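# Place the pail upright inside the drip tray

## Task

Put the pail into the drip tray standing upright so that its entire base rests on the tray's floor. Before opening the fingers, bring the pail down until it is no more than about a finger's width above that floor. At the end the gripper must not be touching the pail or holding the tray, and the pail must stay in place by itself rather than being held there by the robot.

## Robot and tools

Robot: one custom six-joint arm with a two-finger parallel gripper. Upper arm 423 mm (shoulder to elbow), forearm 440 mm (elbow to wrist pitch). Joint ranges in rad, base to hand: waist -3.491..3.491, shoulder -3.140..3.140, elbow -1.187..4.328, forearm roll -3.316..3.316, wrist pitch -3.140..3.140, wrist roll -3.927..3.927. Load limits: waist, shoulder and elbow 139 N m; forearm roll, wrist pitch and wrist roll 34.8 N m. A carried object's weight adds to these loads.

Frame: all poses use the scene frame. Its origin sits on the table surface below the arm base, +z is up, and +y points left for someone facing along +x. The base may be slightly tilted, and the reported hand position can be off, especially when the arm is stretched far out.

Gripper geometry: the fingers extend along the gripper's own +z axis and close along its y axis. end_effector_position is the spot between the pads when closed; fingertips stick out about 33 mm past it when closed and about 9 mm when fully open. Closing pushes the tips roughly 24 mm farther from the wrist, so keep that much clearance over a surface before gripping.

execute_actions(actions): actions is a list of actions; each action is a list of 1 to 15 rows; each row is 10 numbers: x, y, z, qw, qx, qy, qz, position, force_limit, speed. x, y, z are an absolute target in metres for the gripper point, and qw..qz an absolute orientation quaternion (w first), both in the scene frame. Every row lasts one control step (1/30 s); an action always spans 15 steps (0.5 s), and a shorter table repeats its final row. Repeat the desired quaternion in every row instead of copying the last reported one, which may have drifted. The last three numbers lie in [-1, 1]: position +1 is fully open (140 mm), about -0.8 is where the pads touch, -1 closes until blocked; force_limit roughly 14 N at -1, 60 N at 0, 107 N at +1 (for parts up to 40 mm wide); speed of the finger gap roughly 30 mm/s at -1, 140 at 0, 250 at +1. An action is rejected if its target lies over 0.6 m from the gripper's position at that action's start along any gripper axis; if the first action fails this against the last reported state, or any action is malformed, nothing in the call runs. An empty list just returns the current state and images. Each control step the commanded pose is clipped to within 70 mm and 16 degrees of the measured pose; position wins over orientation when both cannot be met. After an action the arm travels no further than the last clipped pose, so distant targets need further actions.

move(target, speed, stop_force, blocking): target is one 10-number row as above (absolute pose plus finger values, which are applied at the start). The gripper follows a straight line; the path lasts 0.5 to 10 s and is cut off at 10 s. speed is the top path speed in m/s, 0.002 to 0.5, default 0.25; rotation is capped at twice that in rad/s. The path ignores obstacles, and the hand may lag, wander, or overshoot speed near full stretch. stop_force (optional, 20 to 80 N, not allowed before 0.2 s of scene time) ends the path once the estimated push opposing the motion, taken from joint torques along the line to the target in the gripper's starting axes, exceeds that value for two steps; the hand then backs up two steps and holds. Pressure may briefly reach double the setting before settling. It is unreliable on moves that rotate the hand, may be unavailable near stretched poses, and fast moves can trigger it falsely. Omit it when pulling away from something you press on. Use slow speeds for contact: the arm is stiff and even a small overshoot into a firm surface can cause a fault. blocking=false returns after 0.5 s while motion continues; it cannot be combined with stop_force, and other motion commands are refused until the move is seen to end (use wait or stop). The result adds a move line: done, off_target, moving, held, fault, or contact (stop_force fired; outranks held, done and off_target), plus limits such as paced (pose was clipped) or held (a check blocked some steps, after which the arm may go faster than speed), and the distance left to the target.

wait(seconds): 0 to 10; lets time pass holding the last command, returns early if a running move ends. stop(): brakes a running move; the fingers keep moving. zoom_image(camera, region): camera is cam_head_left, cam_head_right or cam_wrist; region is [x0, y0, x1, y1] in image pixels from the top-left, at most 504 by 504. finished_scene(scene): ends the given scene number and reports success; irreversible.

Results: state gives end_effector_position and end_effector_quat_wxyz; Hand target is the pose the controller now drives toward; a pose unreachable line means the clearance check (which treats any mount under the base as arm) altered or blocked the command. object_status: 0 moving, 1 blocked while opening, 2 blocked while closing (a grip), 3 reached requested position or pads met. position_measured runs in counts from 3 (open) to 230 (pads together), not linear in mm. To squeeze harder while status is 2, raise force_limit and change position slightly (e.g. -1 to -0.98). Step readings list positions at some steps, with HELD where a row was held back. MOTOR HOT warns of heating; OVER-TEMPERATURE FAULT means brakes engaged until cool.

Faults: a joint torque at its load limit, or 150 N of outside force anywhere on the arm, tool or load, stops the arm for 10 s and drops the rest of the call. Images come from cam_head_left, cam_head_right, cam_wrist, all 504x504, with calibration supplied that may be slightly off.

Avoid dropping or slamming the pail, hard pushes, and knocking anything off the table. Grip the pail, lower it gently into the tray until almost touching the floor, open, and lift clear without touching it or the tray.

Each tool is called as name(argument=value, ...), one argument or row to a line, values as JSON.

## Session

execute_actions(
  actions=[],
)

Scene clock: 0.00 s.
end_effector_position=(+0.3525, -0.1170, +0.3493) position_measured=3 object_status=3 end_effector_quat_wxyz=(+0.601, -0.341, -0.682, +0.239)
Joint positions: [-0.07   0.771  0.42  -0.122 -2.612 -2.537]
Joint velocities: [-0.    -0.001 -0.    -0.     0.     0.   ]
Hand target: +0.352, -0.117, +0.349; +0.601, -0.341, -0.682, +0.239

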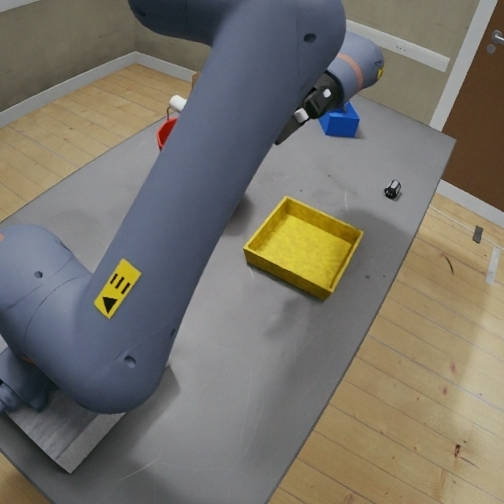

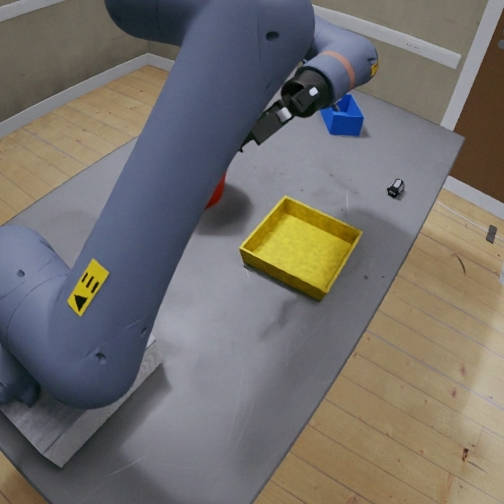

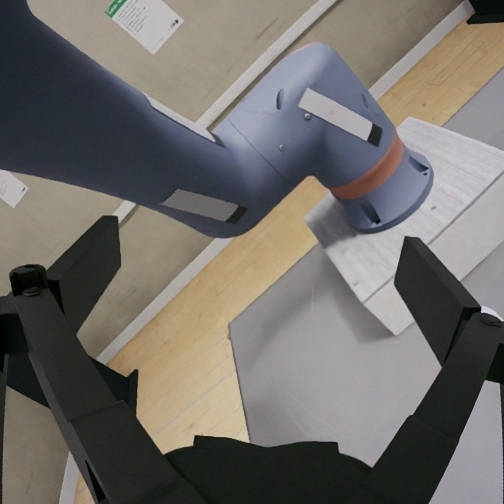

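move(
  target=[0.4,-0.35,0.4,0,0.7071,-0.7071,0,1,0,0],
)

Scene clock: 9.40 s.
end_effector_position=(+0.4009, -0.3506, +0.3998) position_measured=3 object_status=3 end_effector_quat_wxyz=(-0.001, +0.706, -0.708, -0.002)
Joint positions: [-0.52   0.173  0.33  -0.001 -1.715  0.467]
Joint velocities: [-0.     0.002  0.     0.001 -0.001  0.001]
Hand target: +0.401, -0.351, +0.400; -0.001, +0.706, -0.708, -0.002
Off the commanded pose: 0.001 m, 0 deg.
move: done
camera_calibration (this result's frames):
cam_wrist: T_world_to_cam=[[-0.998652, -0.0479814, -0.019776, 0.395888], [-0.0518362, 0.903768, 0.424873, 0.167498], [-0.00251308, 0.425326, -0.905037, 0.696459], [0, 0, 0, 1]] pos_world=[0.405787, -0.428606, 0.566985]

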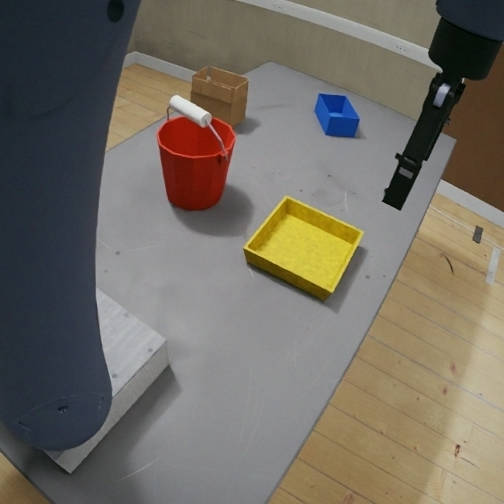

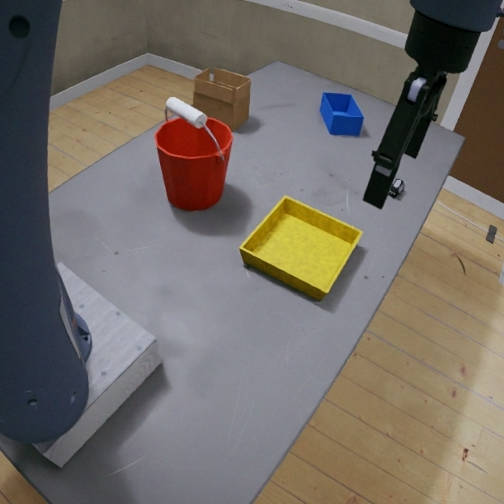

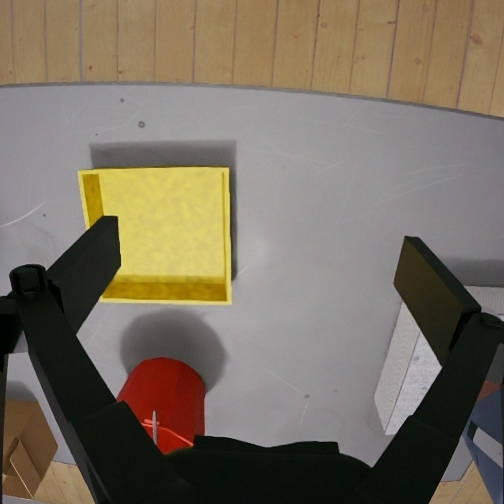

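move(
  target=[0.53,0.03,0.42,0,0.7071,-0.7071,0,1,0,0],
)

Scene clock: 16.87 s.
end_effector_position=(+0.5297, +0.0308, +0.4201) position_measured=3 object_status=3 end_effector_quat_wxyz=(-0.000, +0.707, -0.707, +0.001)
Joint positions: [ 0.275  0.178  0.372  0.015 -1.755 -0.321]
Joint velocities: [ 0.001  0.    -0.     0.    -0.    -0.001]
Hand target: +0.530, +0.031, +0.420; -0.000, +0.707, -0.707, +0.001
Off the commanded pose: 0.001 m, 0 deg.
move: done
camera_calibration (this result's frames):
cam_wrist: T_world_to_cam=[[-0.998406, -0.0518929, -0.0222167, 0.544235], [-0.0564255, 0.906185, 0.4191, -0.174354], [-0.00161585, 0.419686, -0.907668, 0.553725], [0, 0, 0, 1]] pos_world=[0.534424, -0.0461514, 0.587762]

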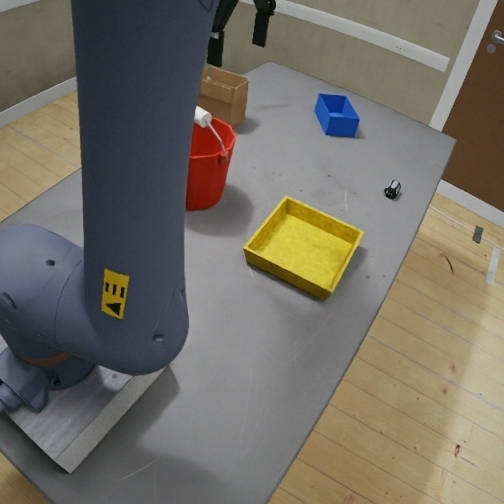

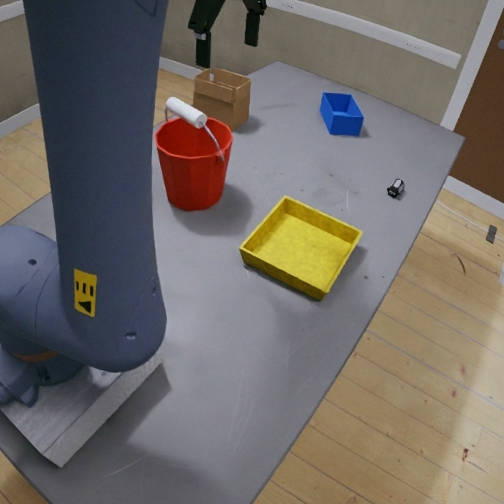

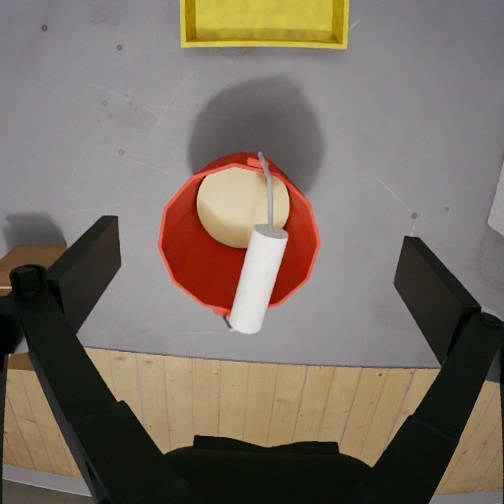

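move(
  target=[0.525,0.13,0.30,0,0.7071,-0.7071,0,1,0,0],
)

Scene clock: 23.03 s.
end_effector_position=(+0.5244, +0.1299, +0.3000) position_measured=3 object_status=3 end_effector_quat_wxyz=(-0.000, +0.707, -0.707, +0.000)
Joint positions: [ 0.452  0.191  0.111  0.014 -1.485 -0.502]
Joint velocities: [ 0.001 -0.    -0.001  0.002 -0.    -0.   ]
Hand target: +0.524, +0.130, +0.300; -0.000, +0.707, -0.707, +0.000
Off the commanded pose: 0.001 m, 0 deg.
move: done
camera_calibration (this result's frames):
cam_wrist: T_world_to_cam=[[-0.998394, -0.0527072, -0.0207593, 0.540992], [-0.0565475, 0.905476, 0.420613, -0.214433], [-0.00337225, 0.421112, -0.907002, 0.403615], [0, 0, 0, 1]] pos_world=[0.529359, 0.0527114, 0.467504]

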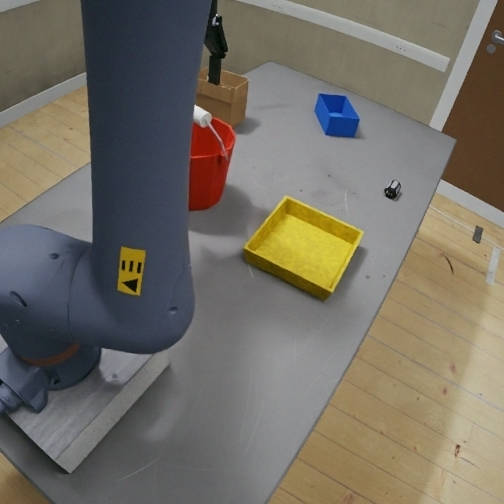

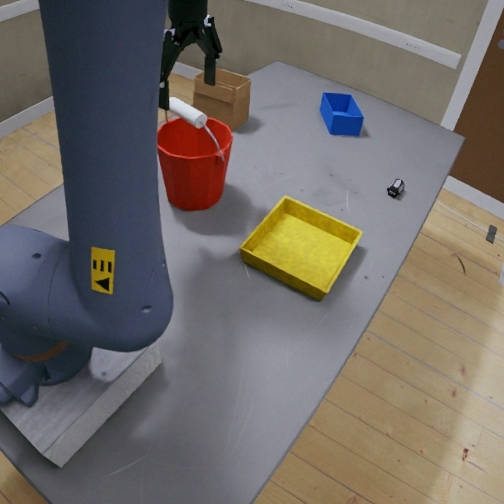

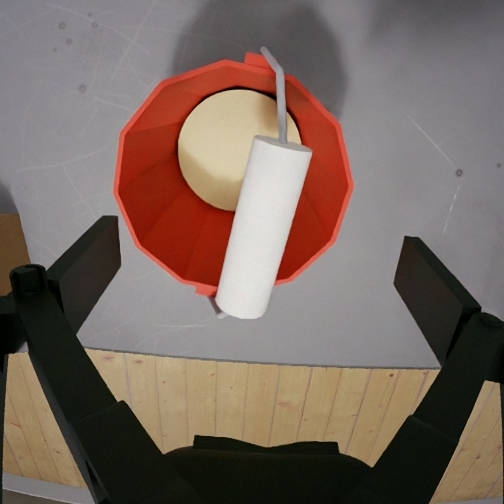

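move(
  target=[0.521,0.135,0.255,0,0.7071,-0.7071,0,0.3,0,0],
  speed=0.08,
)

move(
  target=[0.521,0.135,0.255,0,0.7071,-0.7071,0,-1,0.3,0],
)

Scene clock: 28.50 s.
end_effector_position=(+0.5208, +0.1350, +0.2549) position_measured=91 object_status=3 end_effector_quat_wxyz=(+0.000, +0.707, -0.707, -0.000)
Joint positions: [ 0.463  0.201  0.02   0.014 -1.384 -0.514]
Joint velocities: [ 0.     0.001 -0.     0.     0.001  0.   ]
Hand target: +0.521, +0.135, +0.255; -0.000, +0.707, -0.707, -0.000
Off the commanded pose: 0.000 m, 0 deg.
move: done
camera_calibration (this result's frames):
cam_wrist: T_world_to_cam=[[-0.998434, -0.0522182, -0.0200498, 0.536532], [-0.0558042, 0.9054, 0.420876, -0.200719], [-0.00382424, 0.421336, -0.906897, 0.360825], [0, 0, 0, 1]] pos_world=[0.525871, 0.0577189, 0.422466]

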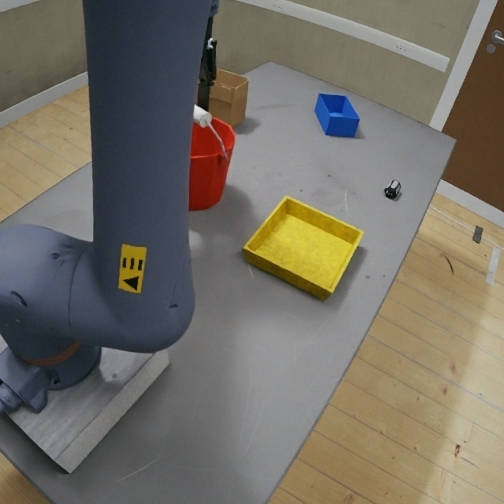

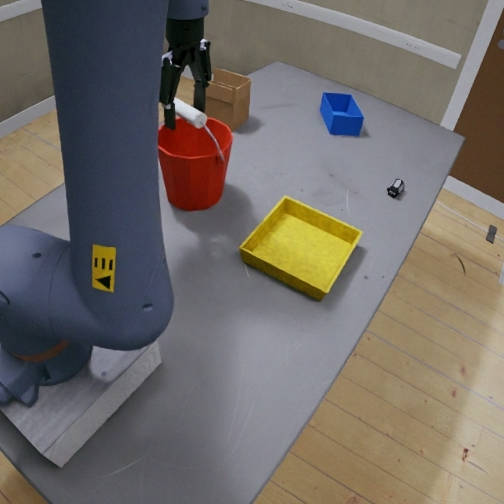

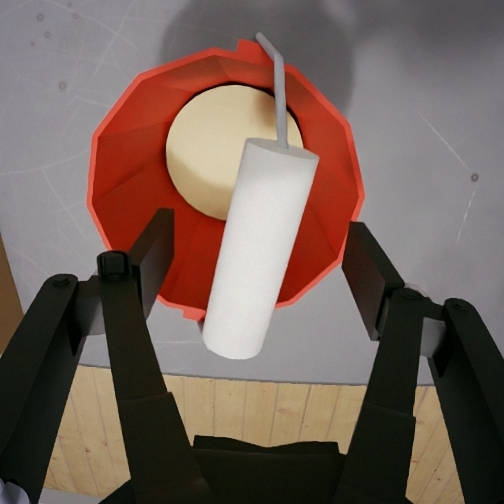

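Scene clock: 29.20 s.
end_effector_position=(+0.5211, +0.1350, +0.2551) position_measured=185 object_status=2 end_effector_quat_wxyz=(-0.000, +0.707, -0.707, +0.000)
Joint positions: [ 0.463  0.201  0.02   0.014 -1.384 -0.514]
Joint velocities: [-0.    -0.001 -0.    -0.001 -0.001 -0.   ]
Hand target: +0.521, +0.135, +0.255; -0.000, +0.707, -0.707, +0.000
Off the commanded pose: 0.000 m, 0 deg.
move: done
camera_calibration (this result's frames):
cam_wrist: T_world_to_cam=[[-0.998435, -0.052056, -0.0204559, 0.536904], [-0.0558287, 0.905469, 0.420724, -0.200787], [-0.00337905, 0.421208, -0.906958, 0.360722], [0, 0, 0, 1]] pos_world=[0.526072, 0.0578163, 0.422619]

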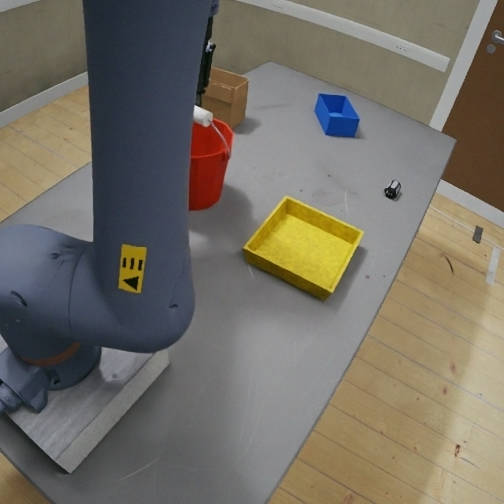

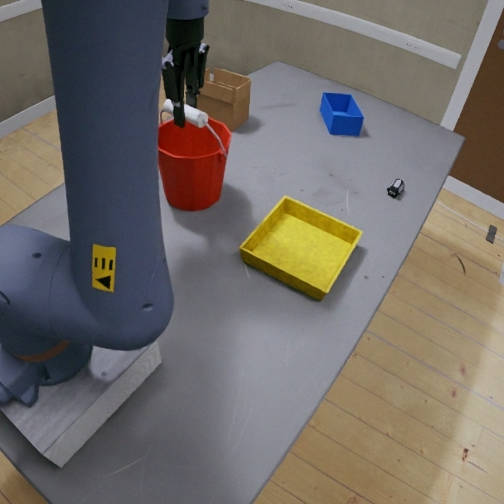

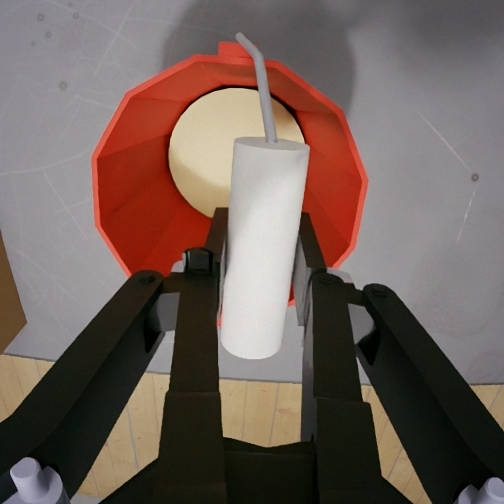

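move(
  target=[0.521,0.135,0.34,0,0.7071,-0.7071,0,-1,0.3,0],
  speed=0.08,
)

move(
  target=[0.55,-0.2,0.34,0,0.7071,-0.7071,0,-1,0.3,0],
  speed=0.1,
)

Scene clock: 37.80 s.
end_effector_position=(+0.5213, +0.1351, +0.3402) position_measured=185 object_status=2 end_effector_quat_wxyz=(-0.000, +0.707, -0.707, +0.000)
Joint positions: [ 0.465  0.184  0.194  0.014 -1.575 -0.514]
Joint velocities: [ 0. -0.  0.  0. -0.  0.]
Hand target: +0.521, +0.135, +0.340; +0.000, +0.707, -0.707, +0.000
Off the commanded pose: 0.000 m, 0 deg.
move: done
camera_calibration (this result's frames):
cam_wrist: T_world_to_cam=[[-0.998464, -0.0514216, -0.0206119, 0.53889], [-0.0553191, 0.905498, 0.42073, -0.236918], [-0.00297052, 0.421224, -0.906952, 0.437661], [0, 0, 0, 1]] pos_world=[0.526257, 0.0578862, 0.507724]

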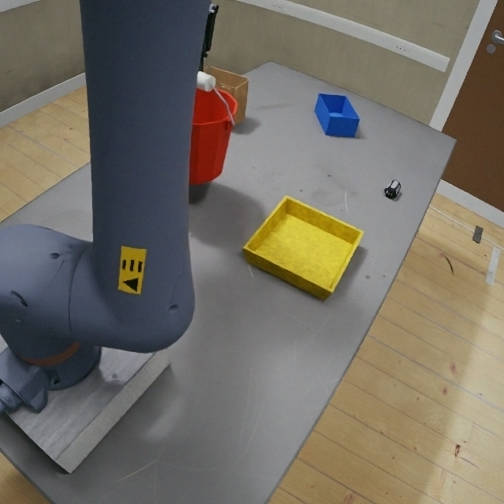

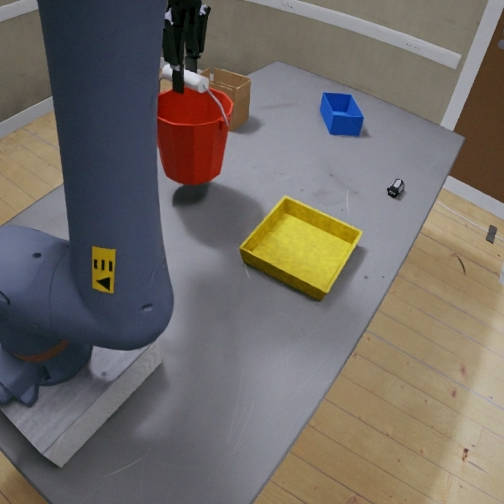

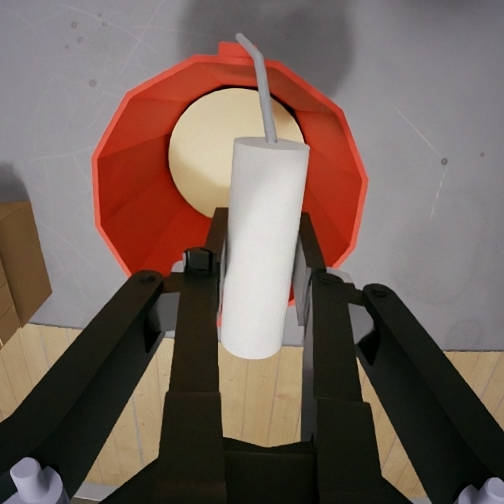

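Scene clock: 41.47 s.
end_effector_position=(+0.5505, -0.2002, +0.3398) position_measured=185 object_status=2 end_effector_quat_wxyz=(+0.000, +0.707, -0.707, -0.001)
Joint positions: [-0.166  0.297  0.343  0.007 -1.606  0.117]
Joint velocities: [-0.001 -0.     0.     0.001 -0.     0.001]
Hand target: +0.550, -0.200, +0.340; +0.000, +0.707, -0.707, -0.001
Off the commanded pose: 0.001 m, 0 deg.
move: done
camera_calibration (this result's frames):
cam_wrist: T_world_to_cam=[[-0.998484, -0.0519112, -0.0183111, 0.549852], [-0.054788, 0.905033, 0.421799, 0.0676809], [-0.00532399, 0.422163, -0.906504, 0.580004], [0, 0, 0, 1]] pos_world=[0.555814, -0.277566, 0.507296]

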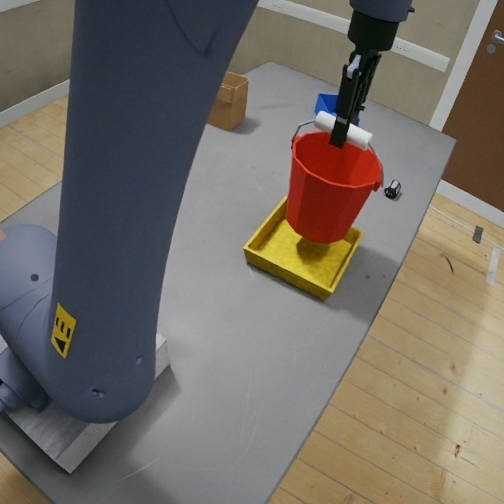

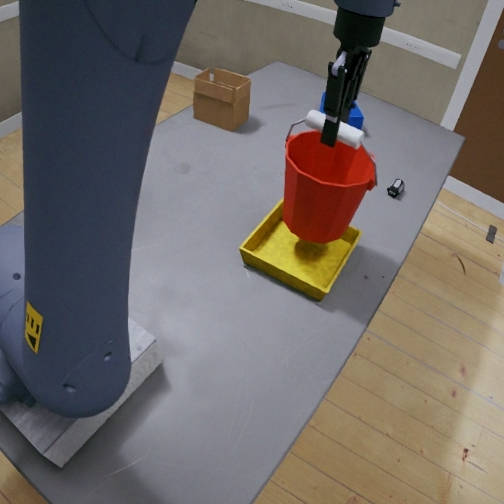

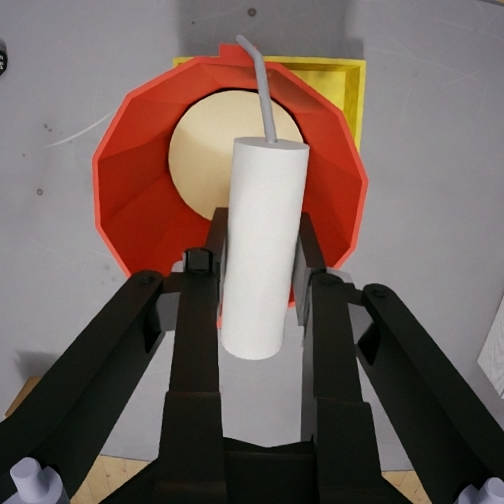

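move(
  target=[0.527,-0.187,0.32,0,0.7071,-0.7071,0,-1,0.3,0],
  speed=0.08,
)

move(
  target=[0.527,-0.187,0.272,0,0.7071,-0.7071,0,-1,0.3,0],
  speed=0.04,
)

Scene clock: 46.33 s.
end_effector_position=(+0.5269, -0.1871, +0.3201) position_measured=185 object_status=2 end_effector_quat_wxyz=(-0.000, +0.707, -0.707, +0.000)
Joint positions: [-0.147  0.228  0.21   0.008 -1.54   0.098]
Joint velocities: [-0.    -0.    -0.001 -0.     0.001 -0.001]
Hand target: +0.527, -0.187, +0.320; -0.000, +0.707, -0.707, +0.000
Off the commanded pose: 0.000 m, 0 deg.
move: done
camera_calibration (this result's frames):
cam_wrist: T_world_to_cam=[[-0.998433, -0.0521476, -0.0203097, 0.527225], [-0.0558503, 0.905475, 0.420709, 0.0638641], [-0.00354902, 0.421184, -0.906968, 0.555453], [0, 0, 0, 1]] pos_world=[0.531937, -0.264282, 0.487618]

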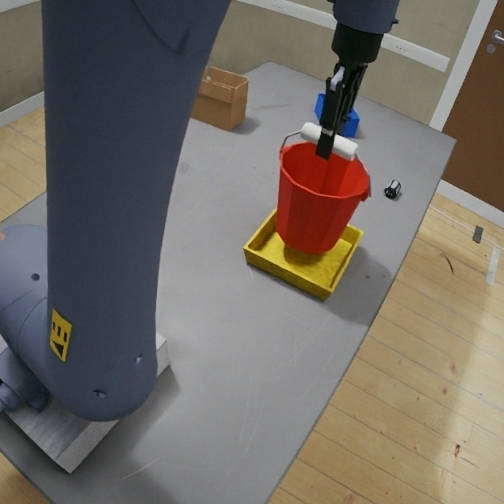

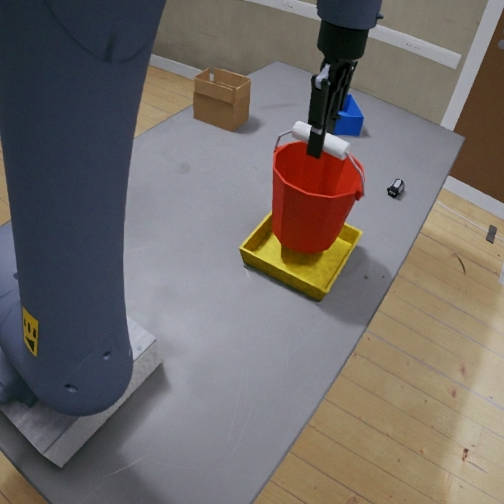

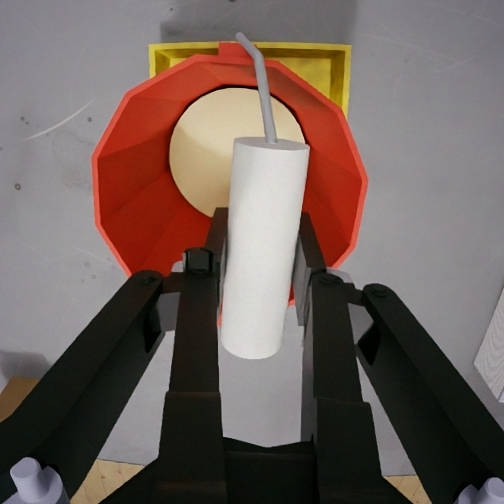

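Scene clock: 47.80 s.
end_effector_position=(+0.5268, -0.1869, +0.2719) position_measured=185 object_status=2 end_effector_quat_wxyz=(-0.000, +0.707, -0.707, -0.000)
Joint positions: [-0.147  0.237  0.112  0.008 -1.433  0.097]
Joint velocities: [-0.    -0.002  0.     0.    -0.001 -0.001]
Hand target: +0.527, -0.187, +0.272; -0.000, +0.707, -0.707, -0.000
Off the commanded pose: 0.000 m, 0 deg.
move: done
camera_calibration (this result's frames):
cam_wrist: T_world_to_cam=[[-0.998431, -0.0522508, -0.0201373, 0.526081], [-0.0558707, 0.905403, 0.420861, 0.0839581], [-0.00375793, 0.421325, -0.906902, 0.511874], [0, 0, 0, 1]] pos_world=[0.53187, -0.264193, 0.439478]

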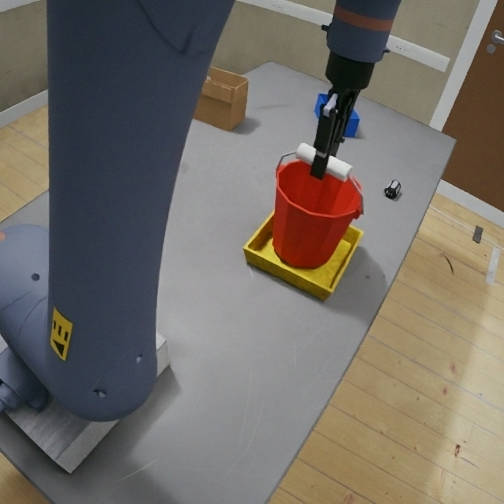

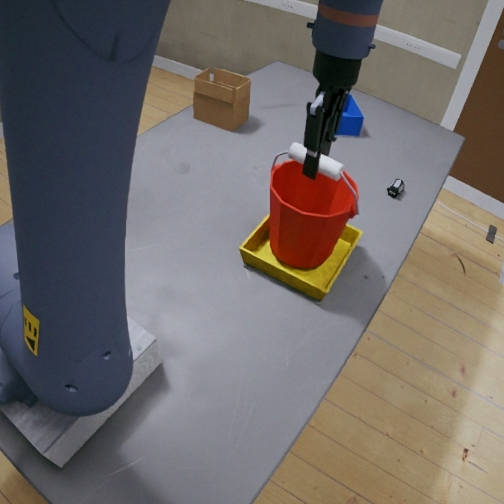

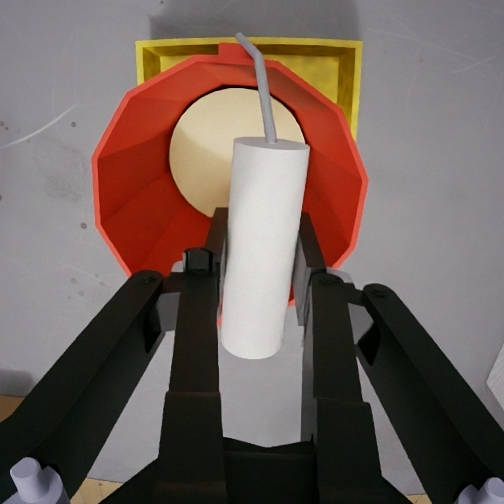

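Inside the tray. Lower slightly more and release.

move(
  target=[0.527,-0.187,0.264,0,0.7071,-0.7071,0,-1,0.3,0],
  speed=0.01,
)

move(
  target=[0.527,-0.187,0.264,0,0.7071,-0.7071,0,0.4,0.3,0],
)

move(
  target=[0.527,-0.187,0.36,0,0.7071,-0.7071,0,0.4,0.3,0],
  speed=0.15,
)

Scene clock: 53.37 s.
end_effector_position=(+0.5270, -0.1870, +0.2640) position_measured=185 object_status=2 end_effector_quat_wxyz=(+0.000, +0.707, -0.707, -0.000)
Joint positions: [-0.147  0.24   0.097  0.008 -1.415  0.097]
Joint velocities: [-0.     0.    -0.     0.001  0.     0.   ]
Hand target: +0.527, -0.187, +0.264; -0.000, +0.707, -0.707, -0.000
Off the commanded pose: 0.000 m, 0 deg.
move: done
camera_calibration (this result's frames):
cam_wrist: T_world_to_cam=[[-0.998442, -0.0520225, -0.0201981, 0.526155], [-0.0556897, 0.90546, 0.420761, 0.0873015], [-0.00360043, 0.42123, -0.906947, 0.504591], [0, 0, 0, 1]] pos_world=[0.532013, -0.264225, 0.431531]

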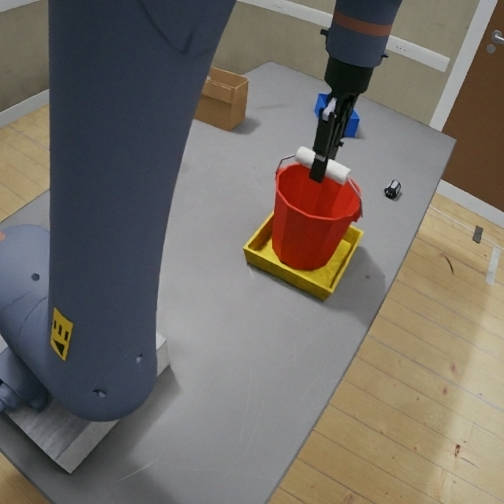

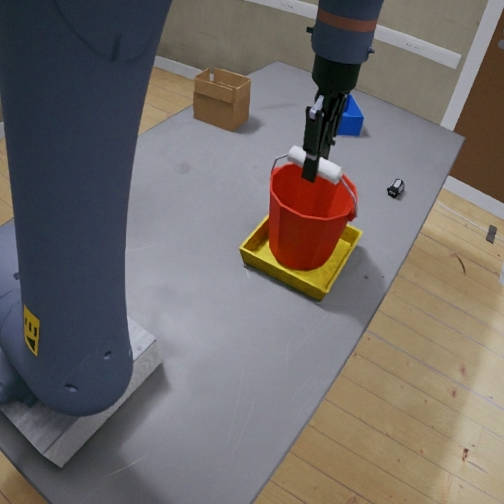

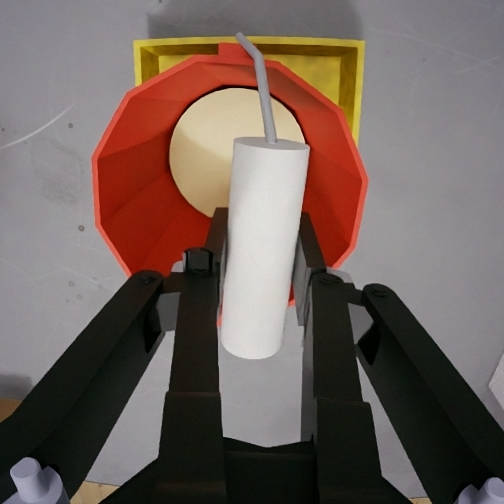

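Scene clock: 54.07 s.
end_effector_position=(+0.5270, -0.1870, +0.2640) position_measured=78 object_status=0 end_effector_quat_wxyz=(-0.000, +0.707, -0.707, +0.000)
Joint positions: [-0.147  0.24   0.097  0.008 -1.415  0.097]
Joint velocities: [ 0.     0.001  0.     0.001 -0.001  0.   ]
Hand target: +0.527, -0.187, +0.264; +0.000, +0.707, -0.707, +0.000
Off the commanded pose: 0.000 m, 0 deg.
move: done
camera_calibration (this result's frames):
cam_wrist: T_world_to_cam=[[-0.998442, -0.0519719, -0.0202969, 0.526231], [-0.0556856, 0.905489, 0.4207, 0.0873302], [-0.00348592, 0.421175, -0.906973, 0.504578], [0, 0, 0, 1]] pos_world=[0.532033, -0.264243, 0.43158]

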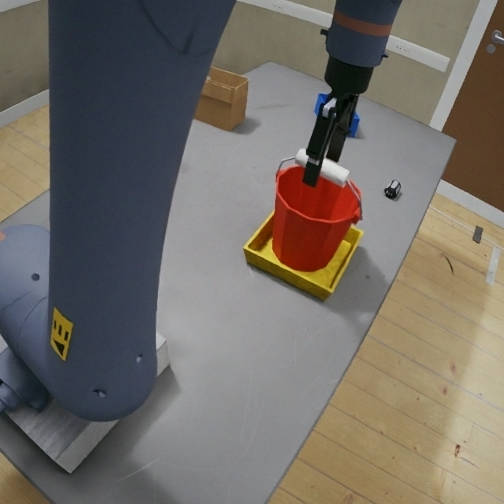

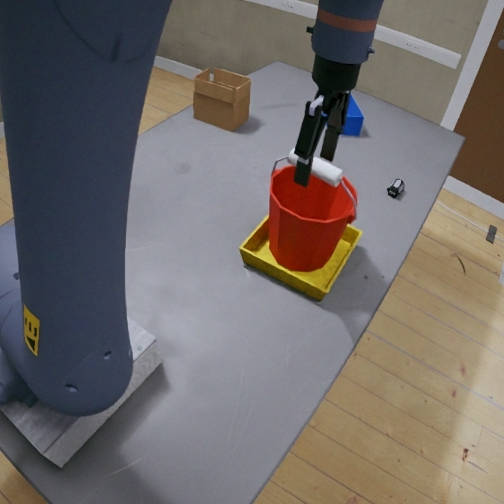

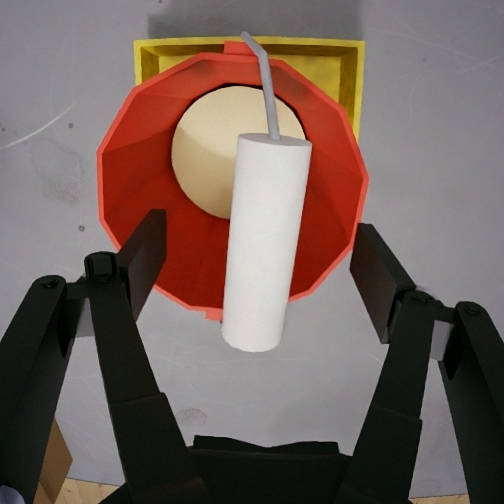

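Scene clock: 55.03 s.
end_effector_position=(+0.5274, -0.1871, +0.3600) position_measured=78 object_status=3 end_effector_quat_wxyz=(+0.000, +0.707, -0.707, +0.000)
Joint positions: [-0.146  0.23   0.304  0.009 -1.632  0.097]
Joint velocities: [-0.     0.001  0.001 -0.002 -0.001  0.   ]
Hand target: +0.527, -0.187, +0.360; +0.000, +0.707, -0.707, +0.000
Off the commanded pose: 0.000 m, 0 deg.
move: done
camera_calibration (this result's frames):
cam_wrist: T_world_to_cam=[[-0.998477, -0.0513316, -0.0202117, 0.528693], [-0.0550697, 0.905611, 0.42052, 0.046766], [-0.00328201, 0.420992, -0.907058, 0.591559], [0, 0, 0, 1]] pos_world=[0.532404, -0.264255, 0.527598]

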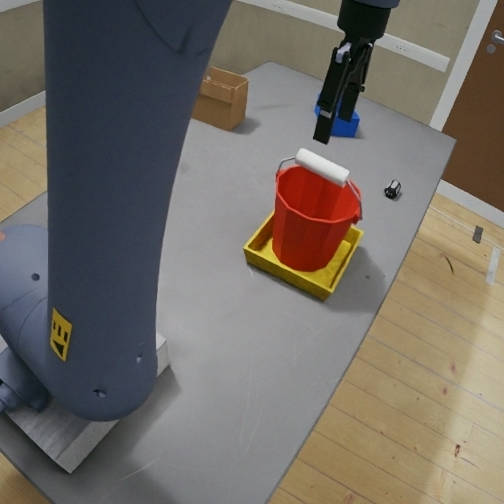

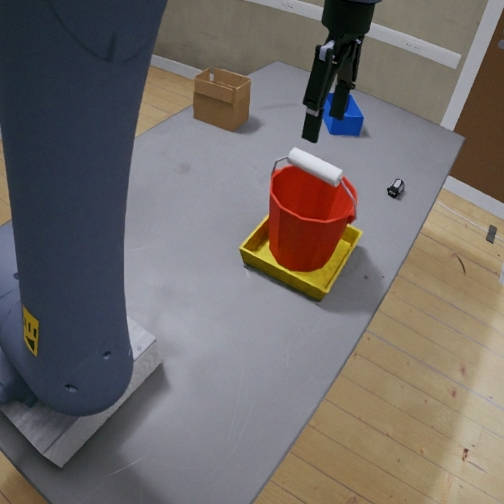

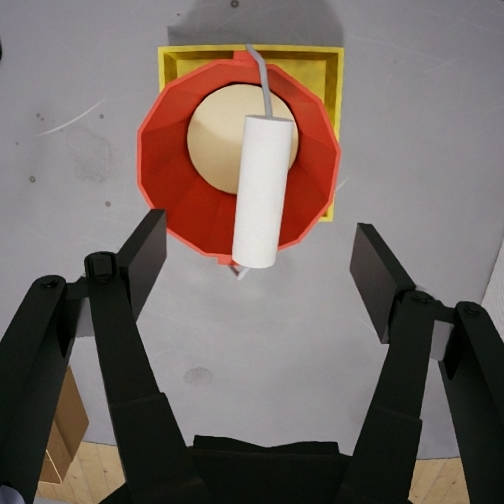

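finished_scene(
  scene=1,
)

The scene is finished: the task was done.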